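# Three arms stand the enclosure upright in its bay

## Task

Turn the enclosure so it rests upright on its base inside the marked bay, never letting it rotate quickly while doing so. The arm mounts, in metres, with heading in degrees counter-clockwise from +x, are: arm1 at x=-0.99 y=+0.32 z=+0.33 heading -2; arm2 at x=-0.99 y=-0.32 z=+0.40 heading +2; arm3 at x=+0.86 y=+0.00 z=+0.66 heading -179. Afterwards open the grippers and pull every arm away. It only counts if the enclosure stays upright in the bay without any robot holding it.

## Robot and tools

ROBOTS. Three identical i2rt Big YAM arms: arm1, arm2 and arm3. Each has six revolute joints, a two-finger gripper and a wrist camera. arm1 and arm2 sit side by side near x=-0.99 (arm1 at y=+0.32, arm2 at y=-0.32) and face roughly +x; arm3 sits opposite at x=+0.86, y=0, z=0.66 and faces roughly -x. The hand reaches at most about 1.0 m from the vertical axis of joint 1. Joints move at different speeds, so the hand can sweep a wide curve between two postures.

FRAME. One shared scene frame: origin on the floor, +z up, metres. The hand point is midway between the fingertips; the hand z axis runs along the fingers, and the fingers open along the hand y axis. Foot poses behind any hand pose are not printed.

CAMERAS. arm1_cam_wrist, arm2_cam_wrist, arm3_cam_wrist are fisheye 616x616 images; with joints 1 and 6 at 0 and a level, forward hand, the camera rides on top of the hand looking toward the fingertips. cam_high and cam_low are fixed room cameras, 896x504.

TOOL execute_actions. Arguments: actions, a list holding either nothing or exactly one action; cameras, an optional list of camera names (omitted, null or ["all"] gives every camera, [] gives none; an unknown name rejects the call). An action is an object keyed by robot name, each with a "joints" object. Every value is an absolute target, not an offset: joint1_rad to joint6_rad in radians, gripper_m in metres. Ranges and signs: joint1_rad -2.879..2.879 (yaw about the foot, positive is counter-clockwise seen from above, 0 points along the foot heading); joint2_rad 0..3.141 (shoulder; 0 has the upper arm pointing back about level, increasing lifts it up and then forward); joint3_rad 0..3.019 (elbow; 0 is fully folded, larger opens); joint4_rad -1.692..1.57 (hand pitch, positive tips fingers up); joint5_rad -1.57..1.57 (hand yaw, positive toward the arm's right); joint6_rad -2.094..2.094 (hand roll, positive clockwise viewed from behind); gripper_m 0..0.093 (fingertip gap). Done tolerances: ±0.045, ±0.14, ±0.09, ±0.055, ±0.03, ±0.035 rad and ±0.003 m. All named motions start together and may finish at different times; one action runs at most 15 s. Any joint or robot not named keeps its earlier target and may still be pushing. An unknown key or a value out of range rejects the whole call and nothing moves. An empty actions list only reports state and images.

TOOL wait: seconds from 0 to 10; commands nothing new and returns the same report as an empty action.

TOOL zoom_image: camera plus region [x0, y0, x1, y1] in pixels of that camera's most recent full image, origin top-left, no larger than 504 by 504.

TOOL finished_scene: scene, the number of the current scene. It ends the scene irreversibly after the last command has been held, and reports success.

READING RESULTS. joint_positions gives current joint values. joint_status describes how each commanded motion ended: off_target (stopped short, may still push); contact_stop or time_out (target dropped, joint holds where it stopped), except that a time_out joint still pushing keeps its target or one clipped to within 0.375, 0.375, 0.113, 0.225, 0.075, 0.3 rad of its position for joints 1-6 and will move there if freed; to relieve it, command its reported position. "joint command not followed", usually with a cause line, means the collision guard blocked that arm's joint targets (its gripper target still runs); those joints show not_followed and the arm may retry them on later actions. on_its_own lists what the call did not command; "held at" is a held target, not a position. Joint torques are raw drive outputs with per-arm offset, scale and noise, so treat them as rough load hints. A loaded joint sags over time. Tiny changes from the current position may produce no motion. If a result reports a stop, later motion calls in the same reply are skipped.

HEAT. Holding load warms motors, even while you are thinking. A MOTOR HOT line appears from 85 °C; at 100 °C the arm goes limp and drops until it cools (OVER-TEMPERATURE FAULT), and affected keys read limit_stop_at_motor_heat, in which case resend the target.

TIMING. The simulation keeps running while you compose a reply; the robots hold the last command meanwhile, so long reasoning gives arms time to push or heat.

CAUTIONS. The arms do not stop on contact; they keep pressing, possibly hard. A hard squeeze between two robots fails the task and ends the run; a hard collision may also. The inter-arm guard can react late and ignores fingers, gripper housings and wrist cameras, and nothing in the state reports robot-to-robot contact. Contact through a held object does not count as robot contact. Pushing anything out of the work area or onto the floor fails the task. Avoid drops, slips, slams, fast spinning of the enclosure and very hard pushes. The loose object may occasionally get a brief outside nudge. Arms do not wait for one another if one is blocked or slow.

Each tool is called after "Request:" by a JSON object that holds its "api" and its "payload".

## Session

Request:
{"api": "execute_actions", "payload": {"actions": []}}

Scene clock: 0.00 s.
Joint torques (N m, as the arm reports them, + toward a larger angle): no reading
Motor temperatures (°C, as the motors report them): arm1=[26 27 29 26 26 26] | arm2=[27 26 27 25 28 26] | arm3=[27 26 28 26 27 27]
arm1.joint_positions: joint1_rad=-0.083 joint2_rad=+0.568 joint3_rad=+1.393 joint4_rad=-1.369 joint5_rad=-0.074 joint6_rad=+0.297 gripper_m=+0.095
arm1.joint_status: not commanded
arm1.hand: x=-0.7802 y=+0.3030 z=+0.8727 quat_wxyz=(-0.485, -0.165, -0.856, -0.077) (m; scene frame)
arm2.joint_positions: joint1_rad=-0.140 joint2_rad=+0.475 joint3_rad=+1.380 joint4_rad=-1.206 joint5_rad=+0.044 joint6_rad=+0.132 gripper_m=+0.094
arm2.joint_status: not commanded
arm2.hand: x=-0.7972 y=-0.3459 z=+0.9866 quat_wxyz=(-0.590, -0.110, -0.799, +0.015) (m; scene frame)
arm3.joint_positions: joint1_rad=-0.348 joint2_rad=+0.649 joint3_rad=+1.429 joint4_rad=-1.415 joint5_rad=-0.287 joint6_rad=-0.018 gripper_m=+0.094
arm3.joint_status: not commanded
arm3.hand: x=+0.6277 y=+0.0280 z=+1.1953 quat_wxyz=(-0.049, -0.884, +0.074, +0.459) (m; scene frame)
pictures: arm1_cam_wrist, arm2_cam_wrist, arm3_cam_wrist, cam_high, cam_low
Images, in order (width x height): arm1_cam_wrist 616x616, arm2_cam_wrist 616x616, arm3_cam_wrist 616x616, cam_high 896x504, cam_low 896x504.

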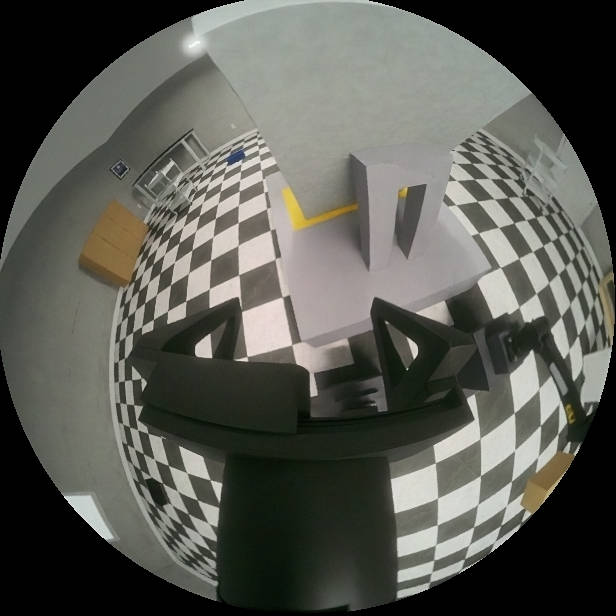

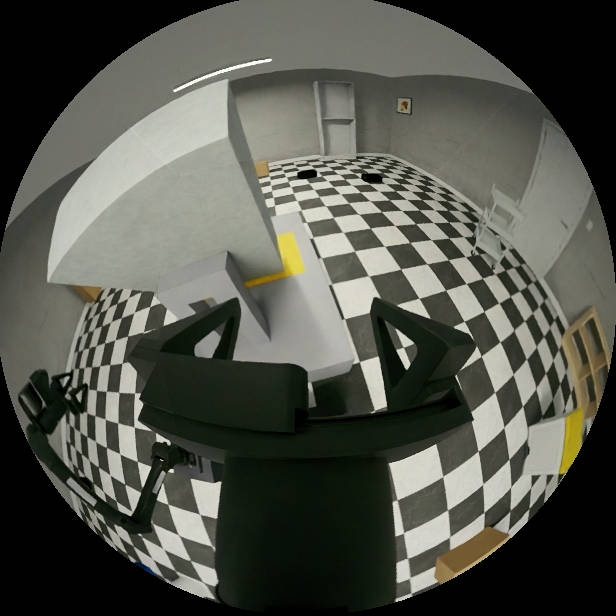

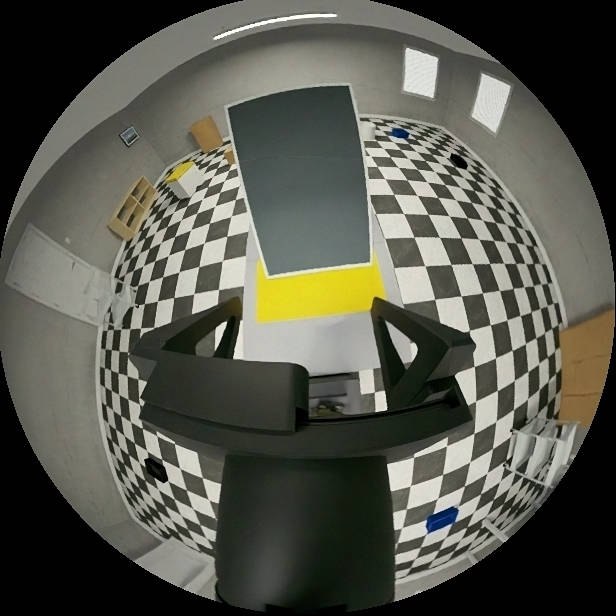

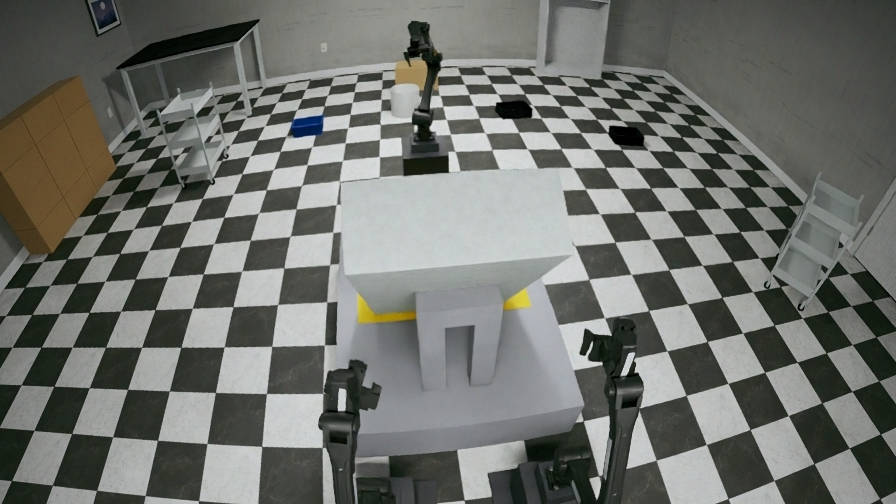

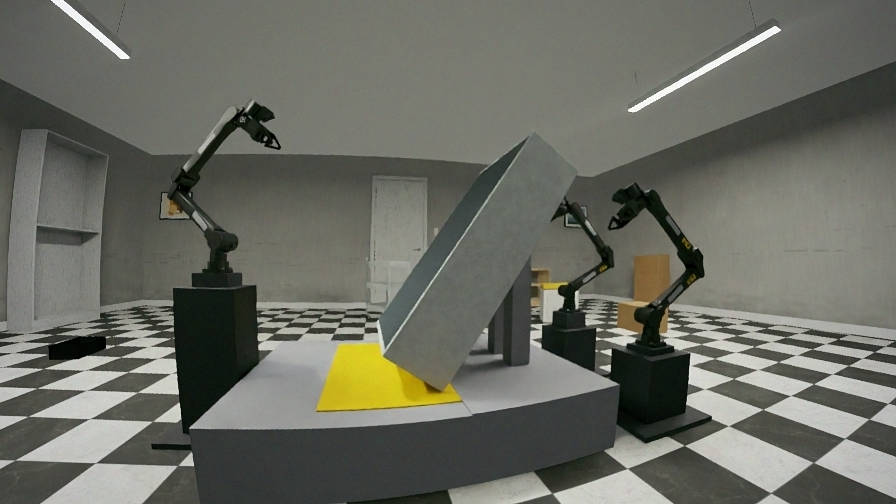

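Request:
{"api": "execute_actions", "payload": {"actions": [{"arm1":{"joints":{"joint1_rad":-0.2,"joint2_rad":0.7,"joint3_rad":0.9,"joint4_rad":-0.1,"joint5_rad":0,"joint6_rad":0,"gripper_m":0}},"arm2":{"joints":{"joint1_rad":0.2,"joint2_rad":0.6,"joint3_rad":0.75,"joint4_rad":-0.05,"joint5_rad":0,"joint6_rad":0,"gripper_m":0}},"arm3":{"joints":{"joint1_rad":0,"joint2_rad":2.3,"joint3_rad":2.2,"joint4_rad":0,"joint5_rad":0,"gripper_m":0}}}], "cameras": ["cam_low","cam_high"]}}

Request:
{"api": "execute_actions", "payload": {"actions": [{"arm1":{"joints":{"joint2_rad":1.1,"joint3_rad":1.15,"joint4_rad":0.1}},"arm2":{"joints":{"joint2_rad":1.05,"joint3_rad":1.0,"joint4_rad":0.15}}}], "cameras": ["cam_low","cam_high"]}}

Scene clock: 11.23 s.
Joint torques (N m, as the arm reports them, + toward a larger angle): arm1=[ 0.08 -1.93 11.39  1.92  0.23  0.04] | arm2=[ 2.28 -1.57 10.65  2.52 -0.02  0.04] | arm3=[  0.79 -25.56  11.31   2.25   0.07  -0.15]
Motor temperatures (°C, as the motors report them): arm1=[26 27 32 26 26 26] | arm2=[27 26 29 26 28 26] | arm3=[27 26 30 26 27 27]
arm1.joint_positions: joint1_rad=-0.197 joint2_rad=+0.703 joint3_rad=+0.900 joint4_rad=-0.117 joint5_rad=-0.003 joint6_rad=+0.008 gripper_m=+0.001
arm1.joint_status: all done
arm1.hand: x=-0.6029 y=+0.2238 z=+0.8482 quat_wxyz=(-0.729, -0.084, -0.675, +0.080) (m; scene frame)
arm2.joint_positions: joint1_rad=+0.190 joint2_rad=+0.611 joint3_rad=+0.754 joint4_rad=-0.070 joint5_rad=+0.001 joint6_rad=+0.008 gripper_m=+0.000
arm2.joint_status: all done
arm2.hand: x=-0.6168 y=-0.2376 z=+0.8686 quat_wxyz=(-0.725, +0.072, -0.680, -0.080) (m; scene frame)
arm3.joint_positions: joint1_rad=-0.011 joint2_rad=+2.314 joint3_rad=+2.160 joint4_rad=-0.018 joint5_rad=-0.003 joint6_rad=-0.018 gripper_m=+0.001
arm3.joint_status: all done
arm3.hand: x=-0.0897 y=-0.0057 z=+0.9120 quat_wxyz=(+0.002, -0.768, -0.010, +0.641) (m; scene frame)
pictures: cam_high, cam_low
Images, in order (width x height): cam_high 896x504, cam_low 896x504.

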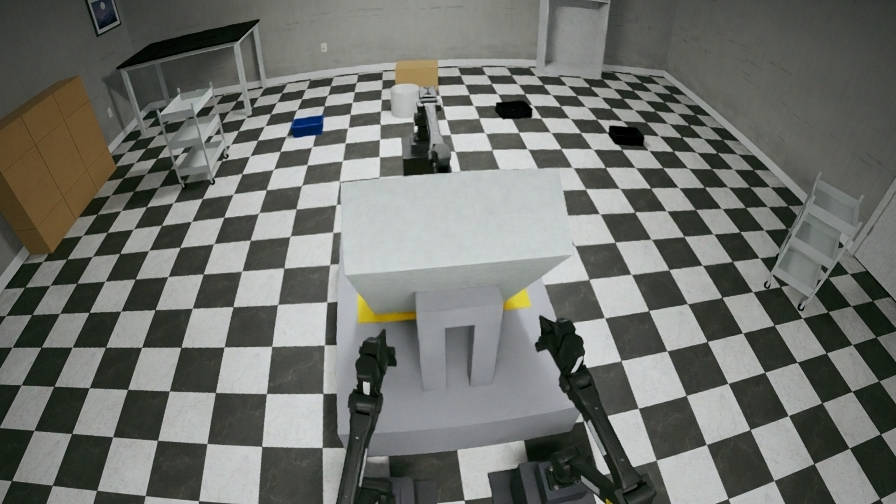

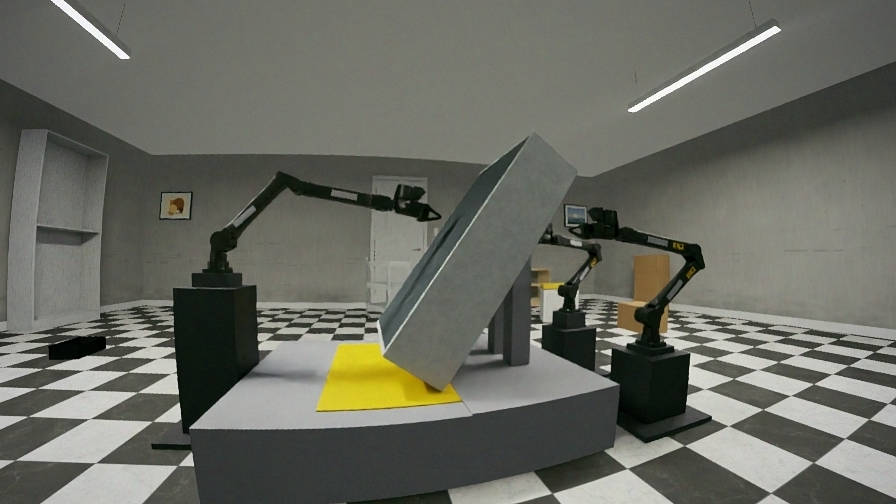

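Scene clock: 12.77 s.
Joint torques (N m, as the arm reports them, + toward a larger angle): arm1=[ 0.14 -8.87 14.31  1.68  0.23  0.04] | arm2=[ 1.34 -6.35 15.02  2.23 -0.04  0.05] | arm3=[  0.59 -25.82  11.52   2.23   0.07  -0.14]
Motor temperatures (°C, as the motors report them): arm1=[26 27 32 26 26 26] | arm2=[27 26 29 26 28 26] | arm3=[27 27 30 26 27 27]
arm1.joint_positions: joint1_rad=-0.197 joint2_rad=+1.106 joint3_rad=+1.118 joint4_rad=+0.090 joint5_rad=-0.003 joint6_rad=+0.008 gripper_m=+0.001
arm1.joint_status: all done
arm1.hand: x=-0.4639 y=+0.1903 z=+0.8555 quat_wxyz=(-0.737, -0.083, -0.666, +0.081) (m; scene frame)
arm2.joint_positions: joint1_rad=+0.190 joint2_rad=+1.059 joint3_rad=+0.957 joint4_rad=+0.137 joint5_rad=+0.001 joint6_rad=+0.008 gripper_m=+0.000
arm2.joint_status: all done
arm2.hand: x=-0.4733 y=-0.2061 z=+0.8555 quat_wxyz=(-0.712, +0.073, -0.694, -0.079) (m; scene frame)
arm3.joint_positions: joint1_rad=-0.011 joint2_rad=+2.314 joint3_rad=+2.160 joint4_rad=-0.018 joint5_rad=-0.003 joint6_rad=-0.018 gripper_m=+0.001
arm3.joint_status: not commanded
arm3.hand: x=-0.0897 y=-0.0057 z=+0.9120 quat_wxyz=(+0.002, -0.768, -0.010, +0.641) (m; scene frame)
pictures: cam_high, cam_low
Images, in order (width x height): cam_high 896x504, cam_low 896x504.

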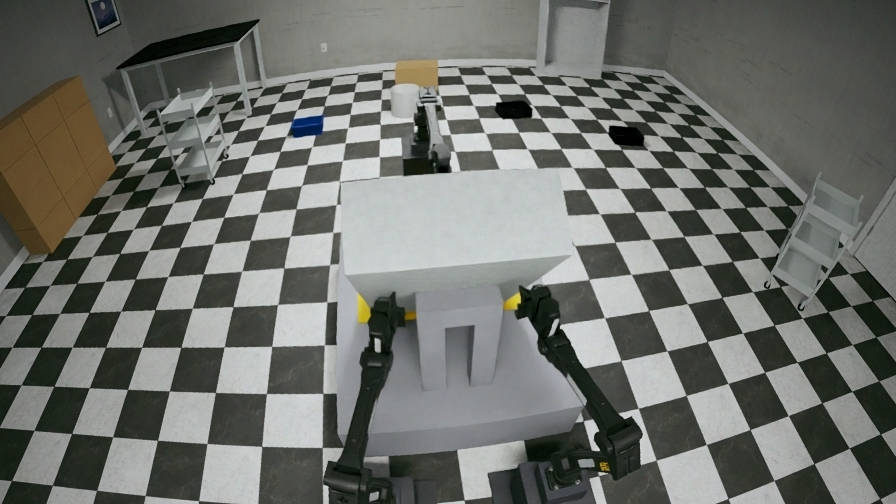

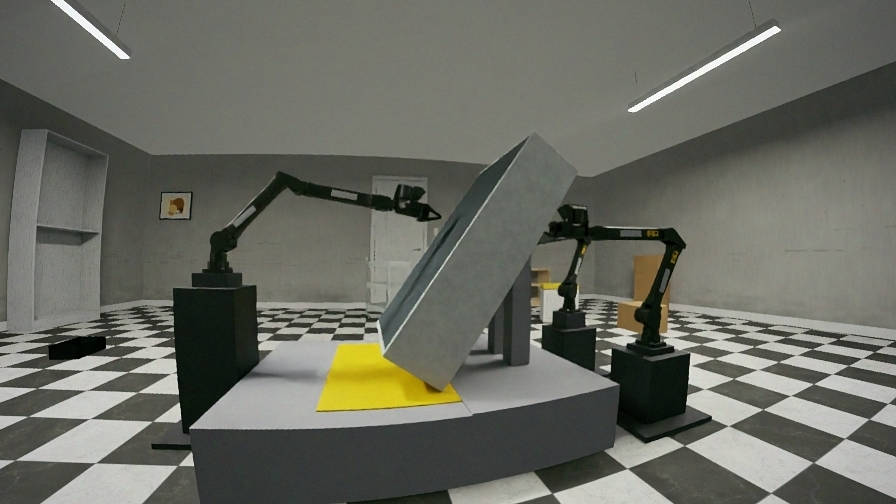

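Request:
{"api": "execute_actions", "payload": {"actions": [{"arm1":{"joints":{"joint2_rad":1.2,"joint3_rad":1.27,"joint4_rad":0.25}},"arm2":{"joints":{"joint2_rad":1.16,"joint3_rad":1.13,"joint4_rad":0.3}},"arm3":{"joints":{"joint2_rad":2.05,"joint3_rad":1.95}}}], "cameras": []}}

Request:
{"api": "execute_actions", "payload": {"actions": [{"arm1":{"joints":{"joint2_rad":1.3,"joint3_rad":1.37}},"arm2":{"joints":{"joint2_rad":1.27,"joint3_rad":1.24}}}], "cameras": []}}

Request:
{"api": "execute_actions", "payload": {"actions": [{"arm1":{"joints":{"joint2_rad":1.4,"joint3_rad":1.47}},"arm2":{"joints":{"joint2_rad":1.37,"joint3_rad":1.34}}}], "cameras": []}}

Request:
{"api": "execute_actions", "payload": {"actions": [{"arm1":{"joints":{"joint2_rad":1.5,"joint3_rad":1.57}},"arm2":{"joints":{"joint2_rad":1.47,"joint3_rad":1.44}}}], "cameras": ["cam_low"]}}

Scene clock: 19.33 s.
Joint torques (N m, as the arm reports them, + toward a larger angle): arm1=[ 0.37 -3.41 21.46  4.38  0.    0.07] | arm2=[ 1.59 -4.33 21.4   4.32  0.15  0.02] | arm3=[  0.77 -19.37   9.09   2.03   0.08  -0.15]
Motor temperatures (°C, as the motors report them): arm1=[26 27 37 26 26 26] | arm2=[27 26 32 26 28 26] | arm3=[27 28 32 26 27 27]
arm1.joint_positions: joint1_rad=-0.200 joint2_rad=+1.138 joint3_rad=+1.141 joint4_rad=+0.158 joint5_rad=+0.002 joint6_rad=+0.005 gripper_m=+0.001
arm1.joint_status: joint3_rad time_out (moved +0.023 of +0.152); joint4_rad time_out (moved +0.067 of +0.160); the others done
arm1.on_its_own: joint3_rad reads +1.141 and still pushes toward +1.254 since a time_out; joint4_rad reads +0.158 and still pushes toward +0.250 since a time_out
arm1.hand: x=-0.4546 y=+0.1855 z=+0.8693 quat_wxyz=(-0.755, -0.082, -0.644, +0.087) (m; scene frame)
arm2.joint_positions: joint1_rad=+0.192 joint2_rad=+1.127 joint3_rad=+1.011 joint4_rad=+0.237 joint5_rad=-0.003 joint6_rad=+0.008 gripper_m=+0.000
arm2.joint_status: joint3_rad time_out (moved +0.054 of +0.173); joint4_rad time_out (moved +0.100 of +0.163); the others done
arm2.on_its_own: joint3_rad reads +1.011 and still pushes toward +1.123 since a time_out; joint4_rad reads +0.237 and still pushes toward +0.300 since a time_out
arm2.hand: x=-0.4511 y=-0.1993 z=+0.8785 quat_wxyz=(-0.741, +0.072, -0.662, -0.084) (m; scene frame)
arm3.joint_positions: joint1_rad=-0.011 joint2_rad=+2.027 joint3_rad=+1.948 joint4_rad=-0.011 joint5_rad=-0.003 joint6_rad=-0.018 gripper_m=+0.001
arm3.joint_status: all done
arm3.hand: x=-0.0182 y=-0.0051 z=+1.0387 quat_wxyz=(+0.003, -0.740, -0.010, +0.672) (m; scene frame)
pictures: none
No camera images: the call's "cameras" was empty. Leave "cameras" out to get every camera's image.

not run: a stop came earlier in this reply.

not run: a stop came earlier in this reply.

not run: a stop came earlier in this reply.

Heavy; lean more on the shoulder.

Request:
{"api": "execute_actions", "payload": {"actions": [{"arm1":{"joints":{"joint2_rad":1.36,"joint3_rad":1.37}},"arm2":{"joints":{"joint2_rad":1.33,"joint3_rad":1.24}}}], "cameras": []}}

Request:
{"api": "execute_actions", "payload": {"actions": [{"arm1":{"joints":{"joint2_rad":1.46,"joint3_rad":1.48}},"arm2":{"joints":{"joint2_rad":1.43,"joint3_rad":1.35}}}], "cameras": ["cam_low"]}}

Scene clock: 23.43 s.
Joint torques (N m, as the arm reports them, + toward a larger angle): arm1=[ 2.49 -7.95 21.45  3.1  -0.72  0.07] | arm2=[ 1.11 -9.63 21.31  3.61  0.36  0.02] | arm3=[  0.65 -19.6    8.92   2.08   0.08  -0.15]
Motor temperatures (°C, as the motors report them): arm1=[26 27 42 27 26 26] | arm2=[27 26 35 26 28 26] | arm3=[27 29 32 26 27 27]
arm1.joint_positions: joint1_rad=-0.224 joint2_rad=+1.312 joint3_rad=+1.246 joint4_rad=+0.197 joint5_rad=+0.016 joint6_rad=+0.005 gripper_m=+0.001
arm1.joint_status: joint3_rad time_out (moved +0.105 of +0.229); the others done
arm1.on_its_own: joint3_rad reads +1.246 and still pushes toward +1.358 since a time_out
arm1.hand: x=-0.3949 y=+0.1528 z=+0.8461 quat_wxyz=(-0.743, -0.097, -0.654, +0.100) (m; scene frame)
arm2.joint_positions: joint1_rad=+0.201 joint2_rad=+1.326 joint3_rad=+1.124 joint4_rad=+0.256 joint5_rad=-0.008 joint6_rad=+0.008 gripper_m=+0.000
arm2.joint_status: joint3_rad time_out (moved +0.114 of +0.229); the others done
arm2.on_its_own: joint3_rad reads +1.124 and still pushes toward +1.237 since a time_out
arm2.hand: x=-0.3827 y=-0.1779 z=+0.8417 quat_wxyz=(-0.718, +0.080, -0.686, -0.086) (m; scene frame)
arm3.joint_positions: joint1_rad=-0.011 joint2_rad=+2.027 joint3_rad=+1.948 joint4_rad=-0.011 joint5_rad=-0.003 joint6_rad=-0.018 gripper_m=+0.001
arm3.joint_status: not commanded
arm3.hand: x=-0.0182 y=-0.0051 z=+1.0387 quat_wxyz=(+0.003, -0.740, -0.010, +0.672) (m; scene frame)
pictures: none
No camera images: the call's "cameras" was empty. Leave "cameras" out to get every camera's image.

not run: a stop came earlier in this reply.

Request:
{"api": "execute_actions", "payload": {"actions": [{"arm1":{"joints":{"joint2_rad":1.46,"joint3_rad":1.52}},"arm2":{"joints":{"joint2_rad":1.43,"joint3_rad":1.39}}}], "cameras": ["cam_low"]}}

Request:
{"api": "execute_actions", "payload": {"actions": [{"arm1":{"joints":{"joint2_rad":1.55,"joint3_rad":1.61}},"arm2":{"joints":{"joint2_rad":1.52,"joint3_rad":1.48}}}], "cameras": ["cam_low"]}}

Scene clock: 27.83 s.
Joint torques (N m, as the arm reports them, + toward a larger angle): arm1=[  1.47 -13.46  20.51   2.9   -0.18   0.07] | arm2=[  0.8  -11.84  20.36   3.27   0.12   0.02] | arm3=[  1.13 -19.55   8.96   2.08   0.07  -0.13]
Motor temperatures (°C, as the motors report them): arm1=[26 28 45 27 26 26] | arm2=[27 26 37 26 28 26] | arm3=[27 29 32 26 27 27]
arm1.joint_positions: joint1_rad=-0.212 joint2_rad=+1.446 joint3_rad=+1.418 joint4_rad=+0.202 joint5_rad=+0.006 joint6_rad=+0.005 gripper_m=+0.001
arm1.joint_status: joint3_rad time_out (moved +0.172 of +0.274); the others done
arm1.on_its_own: joint3_rad reads +1.418 and still pushes toward +1.520 since a time_out
arm1.hand: x=-0.3434 y=+0.1491 z=+0.8722 quat_wxyz=(-0.759, -0.087, -0.639, +0.094) (m; scene frame)
arm2.joint_positions: joint1_rad=+0.201 joint2_rad=+1.435 joint3_rad=+1.288 joint4_rad=+0.260 joint5_rad=-0.002 joint6_rad=+0.008 gripper_m=+0.000
arm2.joint_status: joint3_rad time_out (moved +0.165 of +0.266); the others done
arm2.on_its_own: joint3_rad reads +1.288 and still pushes toward +1.390 since a time_out
arm2.hand: x=-0.3391 y=-0.1686 z=+0.8774 quat_wxyz=(-0.738, +0.075, -0.665, -0.087) (m; scene frame)
arm3.joint_positions: joint1_rad=-0.011 joint2_rad=+2.027 joint3_rad=+1.948 joint4_rad=-0.011 joint5_rad=-0.003 joint6_rad=-0.018 gripper_m=+0.001
arm3.joint_status: not commanded
arm3.hand: x=-0.0182 y=-0.0051 z=+1.0387 quat_wxyz=(+0.003, -0.740, -0.010, +0.672) (m; scene frame)
pictures: cam_low
Images, in order (width x height): cam_low 896x504.

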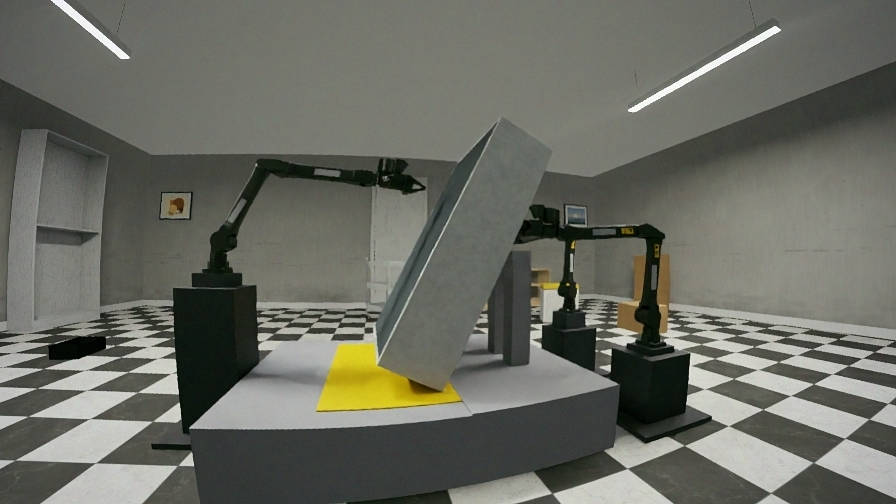

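not run: a stop came earlier in this reply.

Request:
{"api": "execute_actions", "payload": {"actions": [{"arm1":{"joints":{"joint2_rad":1.56,"joint3_rad":1.62}},"arm2":{"joints":{"joint2_rad":1.53,"joint3_rad":1.49}},"arm3":{"joints":{"joint2_rad":2.12,"joint3_rad":2.07}}}], "cameras": ["cam_low"]}}

Request:
{"api": "execute_actions", "payload": {"actions": [{"arm1":{"joints":{"joint2_rad":1.64,"joint3_rad":1.7}},"arm2":{"joints":{"joint2_rad":1.61,"joint3_rad":1.57}}}], "cameras": ["cam_low"]}}

Scene clock: 30.97 s.
Joint torques (N m, as the arm reports them, + toward a larger angle): arm1=[  0.43 -15.37  18.09   2.38   0.11   0.07] | arm2=[  1.2  -11.87  18.29   2.68   0.01   0.02] | arm3=[  0.63 -19.78  12.41   2.08   0.08  -0.14]
Motor temperatures (°C, as the motors report them): arm1=[26 28 46 27 26 26] | arm2=[27 26 38 26 28 26] | arm3=[27 29 33 26 27 27]
arm1.joint_positions: joint1_rad=-0.202 joint2_rad=+1.545 joint3_rad=+1.544 joint4_rad=+0.220 joint5_rad=+0.000 joint6_rad=+0.005 gripper_m=+0.001
arm1.joint_status: all done
arm1.hand: x=-0.3066 y=+0.1481 z=+0.8892 quat_wxyz=(-0.774, -0.079, -0.622, +0.090) (m; scene frame)
arm2.joint_positions: joint1_rad=+0.201 joint2_rad=+1.521 joint3_rad=+1.411 joint4_rad=+0.274 joint5_rad=+0.000 joint6_rad=+0.008 gripper_m=+0.000
arm2.joint_status: all done
arm2.hand: x=-0.3066 y=-0.1614 z=+0.9008 quat_wxyz=(-0.755, +0.072, -0.646, -0.088) (m; scene frame)
arm3.joint_positions: joint1_rad=-0.011 joint2_rad=+2.095 joint3_rad=+2.014 joint4_rad=-0.011 joint5_rad=-0.003 joint6_rad=-0.018 gripper_m=+0.001
arm3.joint_status: all done
arm3.hand: x=-0.0385 y=-0.0053 z=+1.0212 quat_wxyz=(+0.003, -0.741, -0.010, +0.671) (m; scene frame)
pictures: cam_low
Images, in order (width x height): cam_low 896x504.

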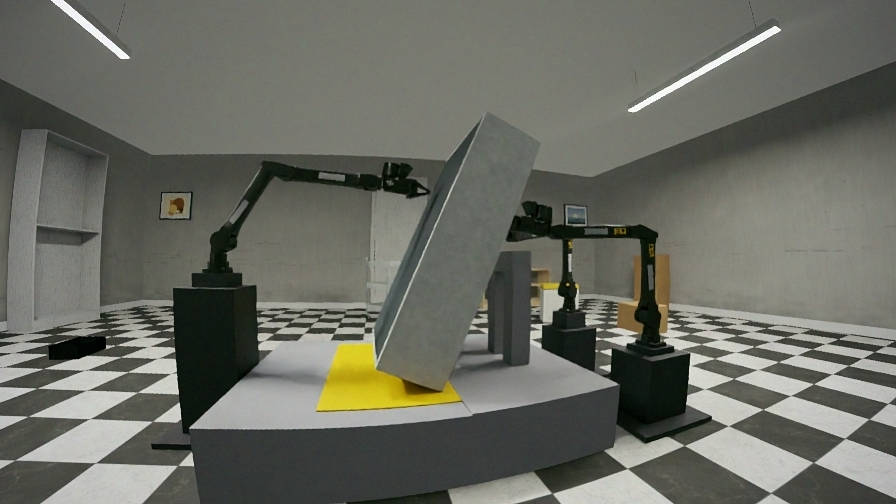

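Scene clock: 32.27 s.
Joint torques (N m, as the arm reports them, + toward a larger angle): arm1=[  0.51 -16.32  16.69   1.74   0.19   0.07] | arm2=[  0.88 -12.63  17.5    2.36  -0.06   0.04] | arm3=[  0.51 -20.07  12.53   2.04   0.09  -0.16]
Motor temperatures (°C, as the motors report them): arm1=[26 28 46 27 26 26] | arm2=[27 27 38 26 28 26] | arm3=[27 29 33 26 27 27]
arm1.joint_positions: joint1_rad=-0.201 joint2_rad=+1.620 joint3_rad=+1.641 joint4_rad=+0.231 joint5_rad=-0.002 joint6_rad=+0.005 gripper_m=+0.001
arm1.joint_status: all done
arm1.hand: x=-0.2810 y=+0.1425 z=+0.9004 quat_wxyz=(-0.784, -0.077, -0.609, +0.090) (m; scene frame)
arm2.joint_positions: joint1_rad=+0.201 joint2_rad=+1.593 joint3_rad=+1.500 joint4_rad=+0.279 joint5_rad=+0.002 joint6_rad=+0.008 gripper_m=+0.000
arm2.joint_status: all done
arm2.hand: x=-0.2804 y=-0.1556 z=+0.9083 quat_wxyz=(-0.762, +0.071, -0.637, -0.088) (m; scene frame)
arm3.joint_positions: joint1_rad=-0.011 joint2_rad=+2.095 joint3_rad=+2.014 joint4_rad=-0.011 joint5_rad=-0.003 joint6_rad=-0.018 gripper_m=+0.001
arm3.joint_status: not commanded
arm3.hand: x=-0.0385 y=-0.0053 z=+1.0212 quat_wxyz=(+0.003, -0.741, -0.010, +0.671) (m; scene frame)
pictures: cam_low
Images, in order (width x height): cam_low 896x504.

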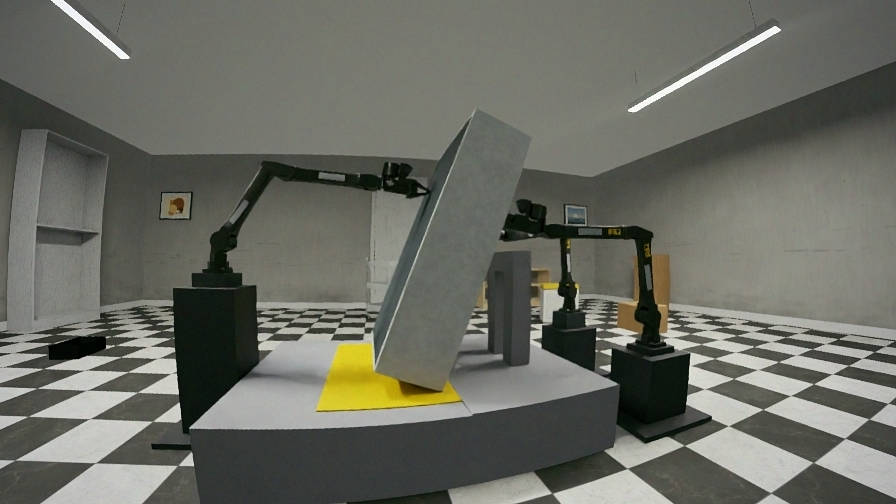

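Request:
{"api": "execute_actions", "payload": {"actions": [{"arm1":{"joints":{"joint2_rad":1.72,"joint3_rad":1.78}},"arm2":{"joints":{"joint2_rad":1.69,"joint3_rad":1.65}}}], "cameras": []}}

Request:
{"api": "execute_actions", "payload": {"actions": [{"arm1":{"joints":{"joint2_rad":1.79,"joint3_rad":1.85}},"arm2":{"joints":{"joint2_rad":1.76,"joint3_rad":1.72}},"arm3":{"joints":{"joint2_rad":2.03,"joint3_rad":1.95}}}], "cameras": ["cam_low"]}}

Request:
{"api": "execute_actions", "payload": {"actions": [{"arm1":{"joints":{"joint2_rad":1.85,"joint3_rad":1.91}},"arm2":{"joints":{"joint2_rad":1.82,"joint3_rad":1.78}},"arm3":{"joints":{"joint2_rad":1.96,"joint3_rad":1.87}}}], "cameras": []}}

Request:
{"api": "execute_actions", "payload": {"actions": [{"arm3":{"joints":{"joint2_rad":1.89,"joint3_rad":1.79}}}], "cameras": ["cam_low"]}}

Scene clock: 36.07 s.
Joint torques (N m, as the arm reports them, + toward a larger angle): arm1=[  0.33 -14.25  17.61   1.88   0.24   0.07] | arm2=[  1.01 -11.14  18.95   2.39  -0.1    0.01] | arm3=[  0.5  -17.74  12.19   2.04   0.08  -0.12]
Motor temperatures (°C, as the motors report them): arm1=[26 28 46 27 26 26] | arm2=[27 27 38 26 28 26] | arm3=[27 29 34 26 27 27]
arm1.joint_positions: joint1_rad=-0.200 joint2_rad=+1.672 joint3_rad=+1.710 joint4_rad=+0.231 joint5_rad=-0.003 joint6_rad=+0.005 gripper_m=+0.001
arm1.joint_status: all done
arm1.hand: x=-0.2632 y=+0.1389 z=+0.9055 quat_wxyz=(-0.789, -0.075, -0.603, +0.090) (m; scene frame)
arm2.joint_positions: joint1_rad=+0.201 joint2_rad=+1.643 joint3_rad=+1.563 joint4_rad=+0.281 joint5_rad=+0.002 joint6_rad=+0.008 gripper_m=+0.000
arm2.joint_status: all done
arm2.hand: x=-0.2621 y=-0.1515 z=+0.9119 quat_wxyz=(-0.767, +0.070, -0.632, -0.089) (m; scene frame)
arm3.joint_positions: joint1_rad=-0.011 joint2_rad=+2.066 joint3_rad=+2.021 joint4_rad=-0.011 joint5_rad=-0.003 joint6_rad=-0.018 gripper_m=+0.001
arm3.joint_status: not commanded
arm3.hand: x=-0.0314 y=-0.0052 z=+1.0507 quat_wxyz=(+0.003, -0.729, -0.010, +0.684) (m; scene frame)
pictures: none
No camera images: the call's "cameras" was empty. Leave "cameras" out to get every camera's image.

Scene clock: 36.97 s.
Joint torques (N m, as the arm reports them, + toward a larger angle): arm1=[  0.63 -17.87  15.59   1.61   0.08   0.07] | arm2=[  0.92 -13.24  17.2    2.15   0.11   0.03] | arm3=[  1.13 -17.37   8.76   2.15   0.06  -0.13]
Motor temperatures (°C, as the motors report them): arm1=[26 28 46 27 26 26] | arm2=[27 27 39 26 28 26] | arm3=[27 29 34 26 27 27]
arm1.joint_positions: joint1_rad=-0.201 joint2_rad=+1.762 joint3_rad=+1.803 joint4_rad=+0.238 joint5_rad=+0.000 joint6_rad=+0.005 gripper_m=+0.001
arm1.joint_status: all done
arm1.hand: x=-0.2321 y=+0.1305 z=+0.8981 quat_wxyz=(-0.792, -0.076, -0.598, +0.092) (m; scene frame)
arm2.joint_positions: joint1_rad=+0.201 joint2_rad=+1.730 joint3_rad=+1.652 joint4_rad=+0.285 joint5_rad=-0.002 joint6_rad=+0.008 gripper_m=+0.000
arm2.joint_status: all done
arm2.hand: x=-0.2315 y=-0.1440 z=+0.9042 quat_wxyz=(-0.768, +0.072, -0.629, -0.090) (m; scene frame)
arm3.joint_positions: joint1_rad=-0.011 joint2_rad=+1.987 joint3_rad=+1.952 joint4_rad=-0.011 joint5_rad=-0.003 joint6_rad=-0.018 gripper_m=+0.001
arm3.joint_status: all done
arm3.hand: x=-0.0075 y=-0.0050 z=+1.0749 quat_wxyz=(+0.003, -0.726, -0.010, +0.688) (m; scene frame)
pictures: cam_low
Images, in order (width x height): cam_low 896x504.

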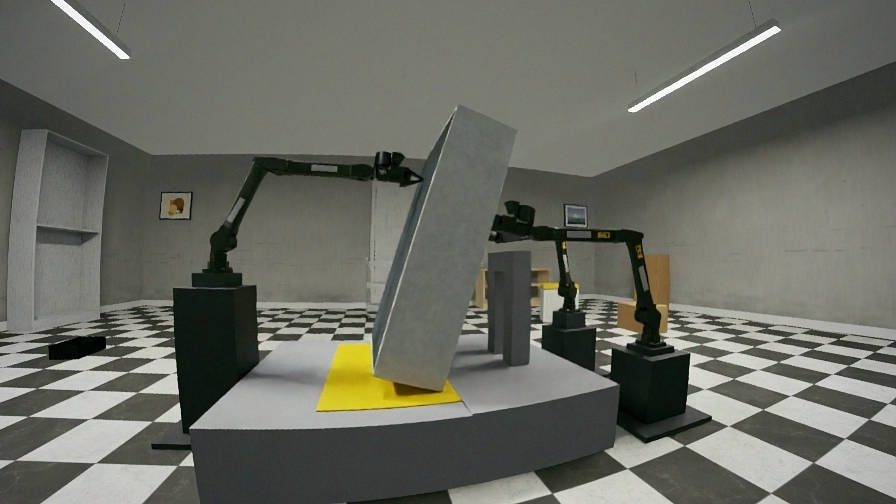

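Scene clock: 37.73 s.
Joint torques (N m, as the arm reports them, + toward a larger angle): arm1=[  0.65 -19.3   15.45   1.6    0.     0.07] | arm2=[  0.97 -13.59  17.41   2.21   0.09   0.01] | arm3=[  0.93 -16.74   9.33   1.92   0.05  -0.14]
Motor temperatures (°C, as the motors report them): arm1=[26 28 46 27 26 26] | arm2=[27 27 39 26 28 26] | arm3=[27 29 34 26 27 27]
arm1.joint_positions: joint1_rad=-0.202 joint2_rad=+1.824 joint3_rad=+1.863 joint4_rad=+0.239 joint5_rad=+0.002 joint6_rad=+0.005 gripper_m=+0.001
arm1.joint_status: all done
arm1.hand: x=-0.2108 y=+0.1245 z=+0.8875 quat_wxyz=(-0.792, -0.077, -0.599, +0.092) (m; scene frame)
arm2.joint_positions: joint1_rad=+0.201 joint2_rad=+1.785 joint3_rad=+1.711 joint4_rad=+0.285 joint5_rad=-0.002 joint6_rad=+0.008 gripper_m=+0.000
arm2.joint_status: all done
arm2.hand: x=-0.2122 y=-0.1395 z=+0.8991 quat_wxyz=(-0.770, +0.071, -0.628, -0.090) (m; scene frame)
arm3.joint_positions: joint1_rad=-0.011 joint2_rad=+1.924 joint3_rad=+1.863 joint4_rad=-0.003 joint5_rad=-0.003 joint6_rad=-0.018 gripper_m=+0.001
arm3.joint_status: all done
arm3.hand: x=+0.0138 y=-0.0049 z=+1.0742 quat_wxyz=(+0.003, -0.731, -0.010, +0.682) (m; scene frame)
pictures: none
No camera images: the call's "cameras" was empty. Leave "cameras" out to get every camera's image.

Scene clock: 38.50 s.
Joint torques (N m, as the arm reports them, + toward a larger angle): arm1=[  1.07 -19.1   15.49   1.64   0.02   0.07] | arm2=[  1.29 -14.91  17.06   2.25   0.12   0.06] | arm3=[  0.68 -19.67   8.85   1.74   0.06  -0.17]
Motor temperatures (°C, as the motors report them): arm1=[26 29 46 27 26 26] | arm2=[27 27 39 26 28 26] | arm3=[27 29 34 26 27 27]
arm1.joint_positions: joint1_rad=-0.202 joint2_rad=+1.825 joint3_rad=+1.863 joint4_rad=+0.239 joint5_rad=+0.002 joint6_rad=+0.005 gripper_m=+0.001
arm1.joint_status: not commanded
arm1.hand: x=-0.2106 y=+0.1244 z=+0.8872 quat_wxyz=(-0.792, -0.077, -0.599, +0.092) (m; scene frame)
arm2.joint_positions: joint1_rad=+0.201 joint2_rad=+1.798 joint3_rad=+1.713 joint4_rad=+0.285 joint5_rad=-0.002 joint6_rad=+0.008 gripper_m=+0.000
arm2.joint_status: not commanded
arm2.hand: x=-0.2076 y=-0.1385 z=+0.8900 quat_wxyz=(-0.766, +0.072, -0.632, -0.090) (m; scene frame)
arm3.joint_positions: joint1_rad=-0.011 joint2_rad=+1.895 joint3_rad=+1.791 joint4_rad=-0.003 joint5_rad=-0.003 joint6_rad=-0.018 gripper_m=+0.001
arm3.joint_status: all done
arm3.hand: x=+0.0258 y=-0.0048 z=+1.0523 quat_wxyz=(+0.003, -0.746, -0.010, +0.666) (m; scene frame)
pictures: cam_low
Images, in order (width x height): cam_low 896x504.

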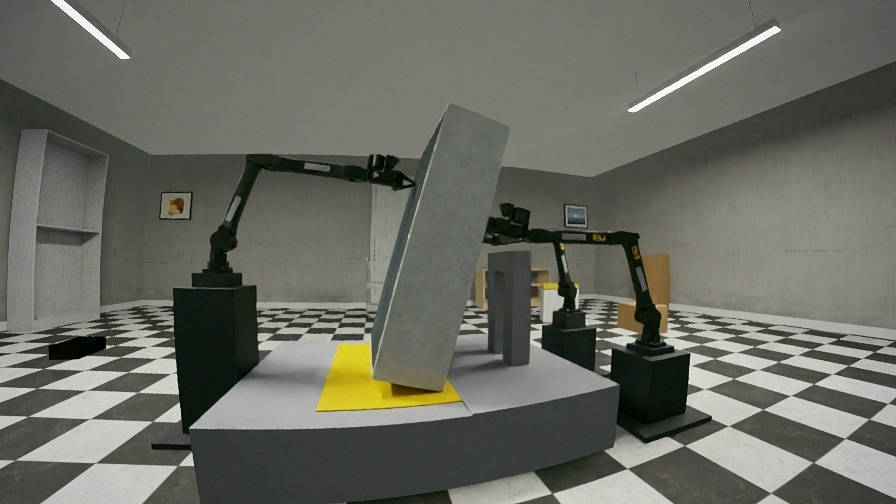

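Not yet over; keep it sandwiched.

Request:
{"api": "execute_actions", "payload": {"actions": [{"arm1":{"joints":{"joint2_rad":1.93,"joint3_rad":2.02}},"arm2":{"joints":{"joint2_rad":1.9,"joint3_rad":1.88}}}], "cameras": []}}

Request:
{"api": "execute_actions", "payload": {"actions": [{"arm1":{"joints":{"joint2_rad":2.0,"joint3_rad":2.12}},"arm2":{"joints":{"joint2_rad":1.97,"joint3_rad":1.97}},"arm3":{"joints":{"joint2_rad":1.82,"joint3_rad":1.68}}}], "cameras": []}}

Request:
{"api": "execute_actions", "payload": {"actions": [{"arm1":{"joints":{"joint2_rad":2.07,"joint3_rad":2.22}},"arm2":{"joints":{"joint2_rad":2.04,"joint3_rad":2.07}},"arm3":{"joints":{"joint2_rad":1.75,"joint3_rad":1.59}}}], "cameras": []}}

Request:
{"api": "execute_actions", "payload": {"actions": [{"arm3":{"joints":{"joint2_rad":1.69,"joint3_rad":1.52}}}], "cameras": ["cam_low"]}}

Scene clock: 43.23 s.
Joint torques (N m, as the arm reports them, + toward a larger angle): arm1=[  0.43 -20.79  15.93   1.61   0.04   0.07] | arm2=[  0.95 -14.95  17.66   2.23  -0.07   0.05] | arm3=[  0.39 -14.16  10.75   2.16   0.03  -0.15]
Motor temperatures (°C, as the motors report them): arm1=[26 29 45 27 26 26] | arm2=[27 27 39 26 28 26] | arm3=[27 29 34 26 27 27]
arm1.joint_positions: joint1_rad=-0.202 joint2_rad=+1.907 joint3_rad=+1.968 joint4_rad=+0.239 joint5_rad=+0.001 joint6_rad=+0.005 gripper_m=+0.001
arm1.joint_status: all done
arm1.hand: x=-0.1850 y=+0.1182 z=+0.8862 quat_wxyz=(-0.798, -0.076, -0.590, +0.093) (m; scene frame)
arm2.joint_positions: joint1_rad=+0.201 joint2_rad=+1.867 joint3_rad=+1.808 joint4_rad=+0.285 joint5_rad=+0.001 joint6_rad=+0.008 gripper_m=+0.000
arm2.joint_status: all done
arm2.hand: x=-0.1848 y=-0.1337 z=+0.8951 quat_wxyz=(-0.775, +0.070, -0.622, -0.090) (m; scene frame)
arm3.joint_positions: joint1_rad=-0.011 joint2_rad=+1.836 joint3_rad=+1.762 joint4_rad=-0.013 joint5_rad=-0.002 joint6_rad=-0.018 gripper_m=+0.001
arm3.joint_status: not commanded
arm3.hand: x=+0.0442 y=-0.0046 z=+1.0791 quat_wxyz=(+0.003, -0.739, -0.010, +0.673) (m; scene frame)
pictures: none
No camera images: the call's "cameras" was empty. Leave "cameras" out to get every camera's image.

Scene clock: 44.20 s.
Joint torques (N m, as the arm reports them, + toward a larger angle): arm1=[  0.73 -22.    15.93   1.59   0.04   0.07] | arm2=[  0.74 -16.54  17.12   2.18  -0.07   0.04] | arm3=[  0.91 -11.52  10.63   2.26   0.03  -0.14]
Motor temperatures (°C, as the motors report them): arm1=[26 29 45 27 26 26] | arm2=[27 27 39 26 28 26] | arm3=[27 29 34 26 27 27]
arm1.joint_positions: joint1_rad=-0.202 joint2_rad=+1.978 joint3_rad=+2.068 joint4_rad=+0.239 joint5_rad=+0.001 joint6_rad=+0.005 gripper_m=+0.001
arm1.joint_status: all done
arm1.hand: x=-0.1654 y=+0.1134 z=+0.8897 quat_wxyz=(-0.807, -0.074, -0.579, +0.094) (m; scene frame)
arm2.joint_positions: joint1_rad=+0.201 joint2_rad=+1.950 joint3_rad=+1.904 joint4_rad=+0.286 joint5_rad=+0.001 joint6_rad=+0.008 gripper_m=+0.000
arm2.joint_status: all done
arm2.hand: x=-0.1582 y=-0.1276 z=+0.8870 quat_wxyz=(-0.779, +0.069, -0.617, -0.090) (m; scene frame)
arm3.joint_positions: joint1_rad=-0.010 joint2_rad=+1.751 joint3_rad=+1.653 joint4_rad=-0.017 joint5_rad=-0.002 joint6_rad=-0.018 gripper_m=+0.001
arm3.joint_status: all done
arm3.hand: x=+0.0760 y=-0.0047 z=+1.0764 quat_wxyz=(+0.003, -0.749, -0.010, +0.663) (m; scene frame)
pictures: none
No camera images: the call's "cameras" was empty. Leave "cameras" out to get every camera's image.

Scene clock: 45.23 s.
Joint torques (N m, as the arm reports them, + toward a larger angle): arm1=[  0.64 -22.62  15.93   1.59   0.04   0.07] | arm2=[  1.06 -17.9   17.42   2.07  -0.1    0.07] | arm3=[ 0.31 -9.9  11.32  2.55  0.04 -0.14]
Motor temperatures (°C, as the motors report them): arm1=[26 29 45 27 26 26] | arm2=[27 27 39 26 28 26] | arm3=[27 29 34 26 27 27]
arm1.joint_positions: joint1_rad=-0.202 joint2_rad=+2.045 joint3_rad=+2.168 joint4_rad=+0.239 joint5_rad=+0.001 joint6_rad=+0.005 gripper_m=+0.001
arm1.joint_status: all done
arm1.hand: x=-0.1490 y=+0.1093 z=+0.8950 quat_wxyz=(-0.816, -0.073, -0.565, +0.095) (m; scene frame)
arm2.joint_positions: joint1_rad=+0.201 joint2_rad=+2.019 joint3_rad=+2.000 joint4_rad=+0.286 joint5_rad=+0.002 joint6_rad=+0.008 gripper_m=+0.000
arm2.joint_status: all done
arm2.hand: x=-0.1377 y=-0.1231 z=+0.8884 quat_wxyz=(-0.787, +0.067, -0.607, -0.091) (m; scene frame)
arm3.joint_positions: joint1_rad=-0.010 joint2_rad=+1.670 joint3_rad=+1.552 joint4_rad=-0.024 joint5_rad=-0.002 joint6_rad=-0.018 gripper_m=+0.001
arm3.joint_status: all done
arm3.hand: x=+0.1072 y=-0.0048 z=+1.0718 quat_wxyz=(+0.002, -0.758, -0.010, +0.653) (m; scene frame)
pictures: none
No camera images: the call's "cameras" was empty. Leave "cameras" out to get every camera's image.

Scene clock: 46.17 s.
Joint torques (N m, as the arm reports them, + toward a larger angle): arm1=[  0.67 -22.73  15.89   1.57   0.04   0.07] | arm2=[  1.26 -17.74  17.51   2.24  -0.1    0.  ] | arm3=[ 0.84 -9.42 11.35  2.58  0.02 -0.15]
Motor temperatures (°C, as the motors report them): arm1=[26 30 45 27 26 26] | arm2=[27 27 39 26 28 26] | arm3=[27 29 34 26 27 27]
arm1.joint_positions: joint1_rad=-0.202 joint2_rad=+2.045 joint3_rad=+2.168 joint4_rad=+0.239 joint5_rad=+0.001 joint6_rad=+0.005 gripper_m=+0.001
arm1.joint_status: not commanded
arm1.hand: x=-0.1490 y=+0.1093 z=+0.8950 quat_wxyz=(-0.816, -0.073, -0.565, +0.095) (m; scene frame)
arm2.joint_positions: joint1_rad=+0.201 joint2_rad=+2.019 joint3_rad=+2.000 joint4_rad=+0.286 joint5_rad=+0.002 joint6_rad=+0.008 gripper_m=+0.000
arm2.joint_status: not commanded
arm2.hand: x=-0.1377 y=-0.1231 z=+0.8884 quat_wxyz=(-0.787, +0.067, -0.607, -0.091) (m; scene frame)
arm3.joint_positions: joint1_rad=-0.010 joint2_rad=+1.613 joint3_rad=+1.480 joint4_rad=-0.024 joint5_rad=-0.002 joint6_rad=-0.018 gripper_m=+0.001
arm3.joint_status: all done
arm3.hand: x=+0.1297 y=-0.0046 z=+1.0684 quat_wxyz=(+0.002, -0.762, -0.010, +0.647) (m; scene frame)
pictures: cam_low
Images, in order (width x height): cam_low 896x504.

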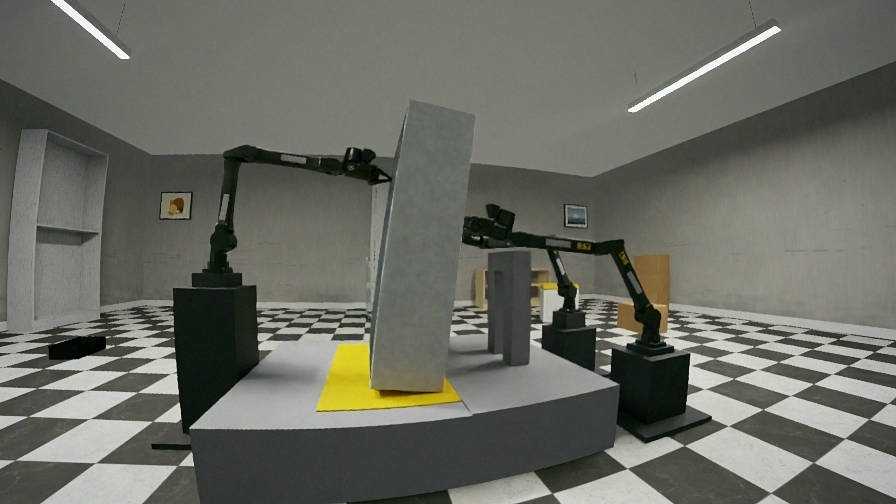

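Request:
{"api": "execute_actions", "payload": {"actions": [{"arm3":{"joints":{"joint2_rad":1.63,"joint3_rad":1.45}}}], "cameras": []}}

Request:
{"api": "execute_actions", "payload": {"actions": [{"arm3":{"joints":{"joint2_rad":1.57,"joint3_rad":1.39}}}], "cameras": []}}

Request:
{"api": "execute_actions", "payload": {"actions": [{"arm3":{"joints":{"joint2_rad":1.51,"joint3_rad":1.33}}}], "cameras": []}}

Request:
{"api": "execute_actions", "payload": {"actions": [{"arm3":{"joints":{"joint2_rad":1.45,"joint3_rad":1.27}}}], "cameras": []}}

Request:
{"api": "execute_actions", "payload": {"actions": [{"arm3":{"joints":{"joint2_rad":0.7,"joint3_rad":0.9}},"arm1":{"joints":{"joint2_rad":0.7,"joint3_rad":1.2}},"arm2":{"joints":{"joint2_rad":0.7,"joint3_rad":1.2}}}], "cameras": ["cam_low"]}}

Request:
{"api": "finished_scene", "payload": {"scene": 1}}

Scene clock: 51.57 s.
Joint torques (N m, as the arm reports them, + toward a larger angle): arm1=[  0.66 -22.65  15.89   1.57   0.04   0.07] | arm2=[  0.91 -17.61  17.4    2.23  -0.07   0.02] | arm3=[ 0.8  -6.23 12.67  3.08  0.04 -0.15]
Motor temperatures (°C, as the motors report them): arm1=[26 30 45 27 26 26] | arm2=[27 28 39 26 28 26] | arm3=[27 29 35 26 27 27]
arm1.joint_positions: joint1_rad=-0.202 joint2_rad=+2.045 joint3_rad=+2.168 joint4_rad=+0.239 joint5_rad=+0.001 joint6_rad=+0.005 gripper_m=+0.001
arm1.joint_status: not commanded
arm1.hand: x=-0.1490 y=+0.1093 z=+0.8950 quat_wxyz=(-0.816, -0.073, -0.565, +0.095) (m; scene frame)
arm2.joint_positions: joint1_rad=+0.201 joint2_rad=+2.019 joint3_rad=+2.000 joint4_rad=+0.286 joint5_rad=+0.002 joint6_rad=+0.008 gripper_m=+0.000
arm2.joint_status: not commanded
arm2.hand: x=-0.1377 y=-0.1231 z=+0.8884 quat_wxyz=(-0.787, +0.067, -0.607, -0.091) (m; scene frame)
arm3.joint_positions: joint1_rad=-0.010 joint2_rad=+1.537 joint3_rad=+1.393 joint4_rad=-0.040 joint5_rad=-0.002 joint6_rad=-0.018 gripper_m=+0.001
arm3.joint_status: all done
arm3.hand: x=+0.1603 y=-0.0047 z=+1.0629 quat_wxyz=(+0.002, -0.771, -0.010, +0.637) (m; scene frame)
pictures: none
No camera images: the call's "cameras" was empty. Leave "cameras" out to get every camera's image.

Scene clock: 52.53 s.
Joint torques (N m, as the arm reports them, + toward a larger angle): arm1=[  0.64 -22.65  15.89   1.57   0.04   0.07] | arm2=[  0.66 -17.79  17.45   2.08  -0.1    0.01] | arm3=[ 0.54 -5.66 13.39  3.61  0.07 -0.15]
Motor temperatures (°C, as the motors report them): arm1=[26 30 45 26 26 26] | arm2=[27 28 39 26 28 26] | arm3=[27 28 35 26 27 27]
arm1.joint_positions: joint1_rad=-0.202 joint2_rad=+2.045 joint3_rad=+2.168 joint4_rad=+0.239 joint5_rad=+0.001 joint6_rad=+0.005 gripper_m=+0.001
arm1.joint_status: not commanded
arm1.hand: x=-0.1490 y=+0.1093 z=+0.8950 quat_wxyz=(-0.816, -0.073, -0.565, +0.095) (m; scene frame)
arm2.joint_positions: joint1_rad=+0.201 joint2_rad=+2.019 joint3_rad=+2.000 joint4_rad=+0.286 joint5_rad=+0.002 joint6_rad=+0.008 gripper_m=+0.000
arm2.joint_status: not commanded
arm2.hand: x=-0.1377 y=-0.1231 z=+0.8884 quat_wxyz=(-0.787, +0.067, -0.607, -0.091) (m; scene frame)
arm3.joint_positions: joint1_rad=-0.009 joint2_rad=+1.472 joint3_rad=+1.319 joint4_rad=-0.053 joint5_rad=-0.002 joint6_rad=-0.018 gripper_m=+0.001
arm3.joint_status: all done
arm3.hand: x=+0.1866 y=-0.0047 z=+1.0573 quat_wxyz=(+0.002, -0.778, -0.011, +0.628) (m; scene frame)
pictures: none
No camera images: the call's "cameras" was empty. Leave "cameras" out to get every camera's image.

Scene clock: 53.50 s.
Joint torques (N m, as the arm reports them, + toward a larger angle): arm1=[  0.66 -22.67  15.89   1.56   0.04   0.07] | arm2=[  0.51 -17.69  17.45   2.05  -0.07   0.03] | arm3=[ 0.76 -3.48 14.43  4.06  0.05 -0.15]
Motor temperatures (°C, as the motors report them): arm1=[26 30 45 26 26 26] | arm2=[27 28 39 26 28 26] | arm3=[27 28 35 26 27 27]
arm1.joint_positions: joint1_rad=-0.202 joint2_rad=+2.045 joint3_rad=+2.168 joint4_rad=+0.239 joint5_rad=+0.001 joint6_rad=+0.005 gripper_m=+0.001
arm1.joint_status: not commanded
arm1.hand: x=-0.1490 y=+0.1093 z=+0.8950 quat_wxyz=(-0.816, -0.073, -0.565, +0.095) (m; scene frame)
arm2.joint_positions: joint1_rad=+0.201 joint2_rad=+2.019 joint3_rad=+2.000 joint4_rad=+0.286 joint5_rad=+0.002 joint6_rad=+0.008 gripper_m=+0.000
arm2.joint_status: not commanded
arm2.hand: x=-0.1377 y=-0.1231 z=+0.8884 quat_wxyz=(-0.787, +0.067, -0.607, -0.091) (m; scene frame)
arm3.joint_positions: joint1_rad=-0.009 joint2_rad=+1.403 joint3_rad=+1.243 joint4_rad=-0.070 joint5_rad=-0.002 joint6_rad=-0.018 gripper_m=+0.001
arm3.joint_status: all done
arm3.hand: x=+0.2151 y=-0.0048 z=+1.0501 quat_wxyz=(+0.002, -0.786, -0.011, +0.619) (m; scene frame)
pictures: none
No camera images: the call's "cameras" was empty. Leave "cameras" out to get every camera's image.

Scene clock: 54.50 s.
Joint torques (N m, as the arm reports them, + toward a larger angle): arm1=[  0.63 -22.67  15.88   1.57   0.04   0.07] | arm2=[  0.87 -17.65  17.38   2.12  -0.09   0.04] | arm3=[ 0.49 -4.64 13.63  3.78  0.   -0.15]
Motor temperatures (°C, as the motors report them): arm1=[26 31 45 26 26 26] | arm2=[27 28 39 26 28 26] | arm3=[27 28 35 26 27 27]
arm1.joint_positions: joint1_rad=-0.202 joint2_rad=+2.045 joint3_rad=+2.168 joint4_rad=+0.239 joint5_rad=+0.001 joint6_rad=+0.005 gripper_m=+0.001
arm1.joint_status: not commanded
arm1.hand: x=-0.1490 y=+0.1093 z=+0.8950 quat_wxyz=(-0.816, -0.073, -0.565, +0.095) (m; scene frame)
arm2.joint_positions: joint1_rad=+0.201 joint2_rad=+2.019 joint3_rad=+2.000 joint4_rad=+0.286 joint5_rad=+0.002 joint6_rad=+0.008 gripper_m=+0.000
arm2.joint_status: not commanded
arm2.hand: x=-0.1377 y=-0.1231 z=+0.8884 quat_wxyz=(-0.787, +0.067, -0.607, -0.091) (m; scene frame)
arm3.joint_positions: joint1_rad=-0.009 joint2_rad=+1.366 joint3_rad=+1.194 joint4_rad=-0.059 joint5_rad=-0.002 joint6_rad=-0.018 gripper_m=+0.001
arm3.joint_status: all done
arm3.hand: x=+0.2302 y=-0.0049 z=+1.0457 quat_wxyz=(+0.002, -0.786, -0.011, +0.618) (m; scene frame)
pictures: none
No camera images: the call's "cameras" was empty. Leave "cameras" out to get every camera's image.

Scene clock: 56.30 s.
Joint torques (N m, as the arm reports them, + toward a larger angle): arm1=[0.54 1.09 9.29 0.76 0.04 0.07] | arm2=[ 1.01  0.54  8.63  1.03 -0.12  0.03] | arm3=[ 0.54  0.3   8.92  1.86  0.04 -0.16]
Motor temperatures (°C, as the motors report them): arm1=[26 30 44 26 26 26] | arm2=[27 28 38 26 28 26] | arm3=[27 28 35 26 27 27]
arm1.joint_positions: joint1_rad=-0.202 joint2_rad=+0.695 joint3_rad=+1.205 joint4_rad=+0.250 joint5_rad=+0.001 joint6_rad=+0.005 gripper_m=+0.001
arm1.joint_status: all done
arm1.hand: x=-0.7098 y=+0.2458 z=+1.1081 quat_wxyz=(-0.912, -0.052, -0.393, +0.107) (m; scene frame)
arm2.joint_positions: joint1_rad=+0.201 joint2_rad=+0.694 joint3_rad=+1.206 joint4_rad=+0.297 joint5_rad=+0.002 joint6_rad=+0.008 gripper_m=+0.000
arm2.joint_status: all done
arm2.hand: x=-0.7096 y=-0.2540 z=+1.1837 quat_wxyz=(-0.920, +0.042, -0.374, -0.107) (m; scene frame)
arm3.joint_positions: joint1_rad=-0.009 joint2_rad=+0.690 joint3_rad=+0.896 joint4_rad=-0.008 joint5_rad=-0.002 joint6_rad=-0.018 gripper_m=+0.001
arm3.joint_status: all done
arm3.hand: x=+0.4682 y=-0.0027 z=+1.2045 quat_wxyz=(+0.003, -0.636, -0.009, +0.772) (m; scene frame)
pictures: cam_low
Images, in order (width x height): cam_low 896x504.

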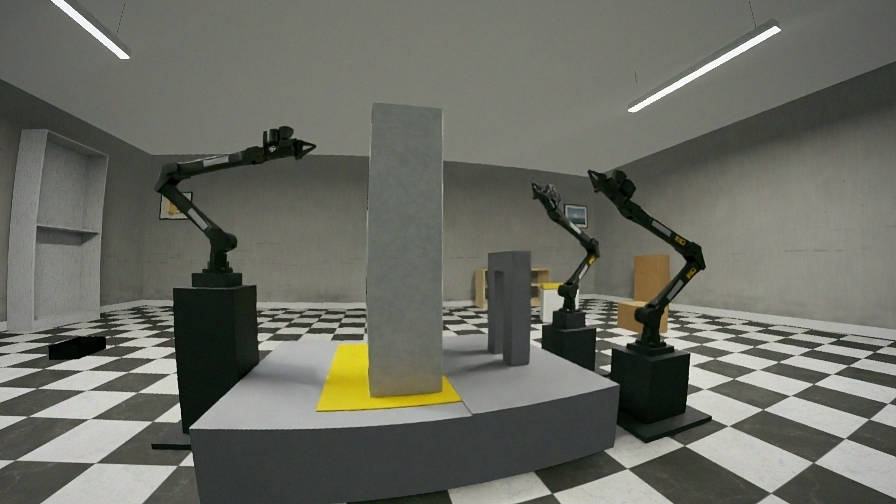

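The scene is finished: the task was done.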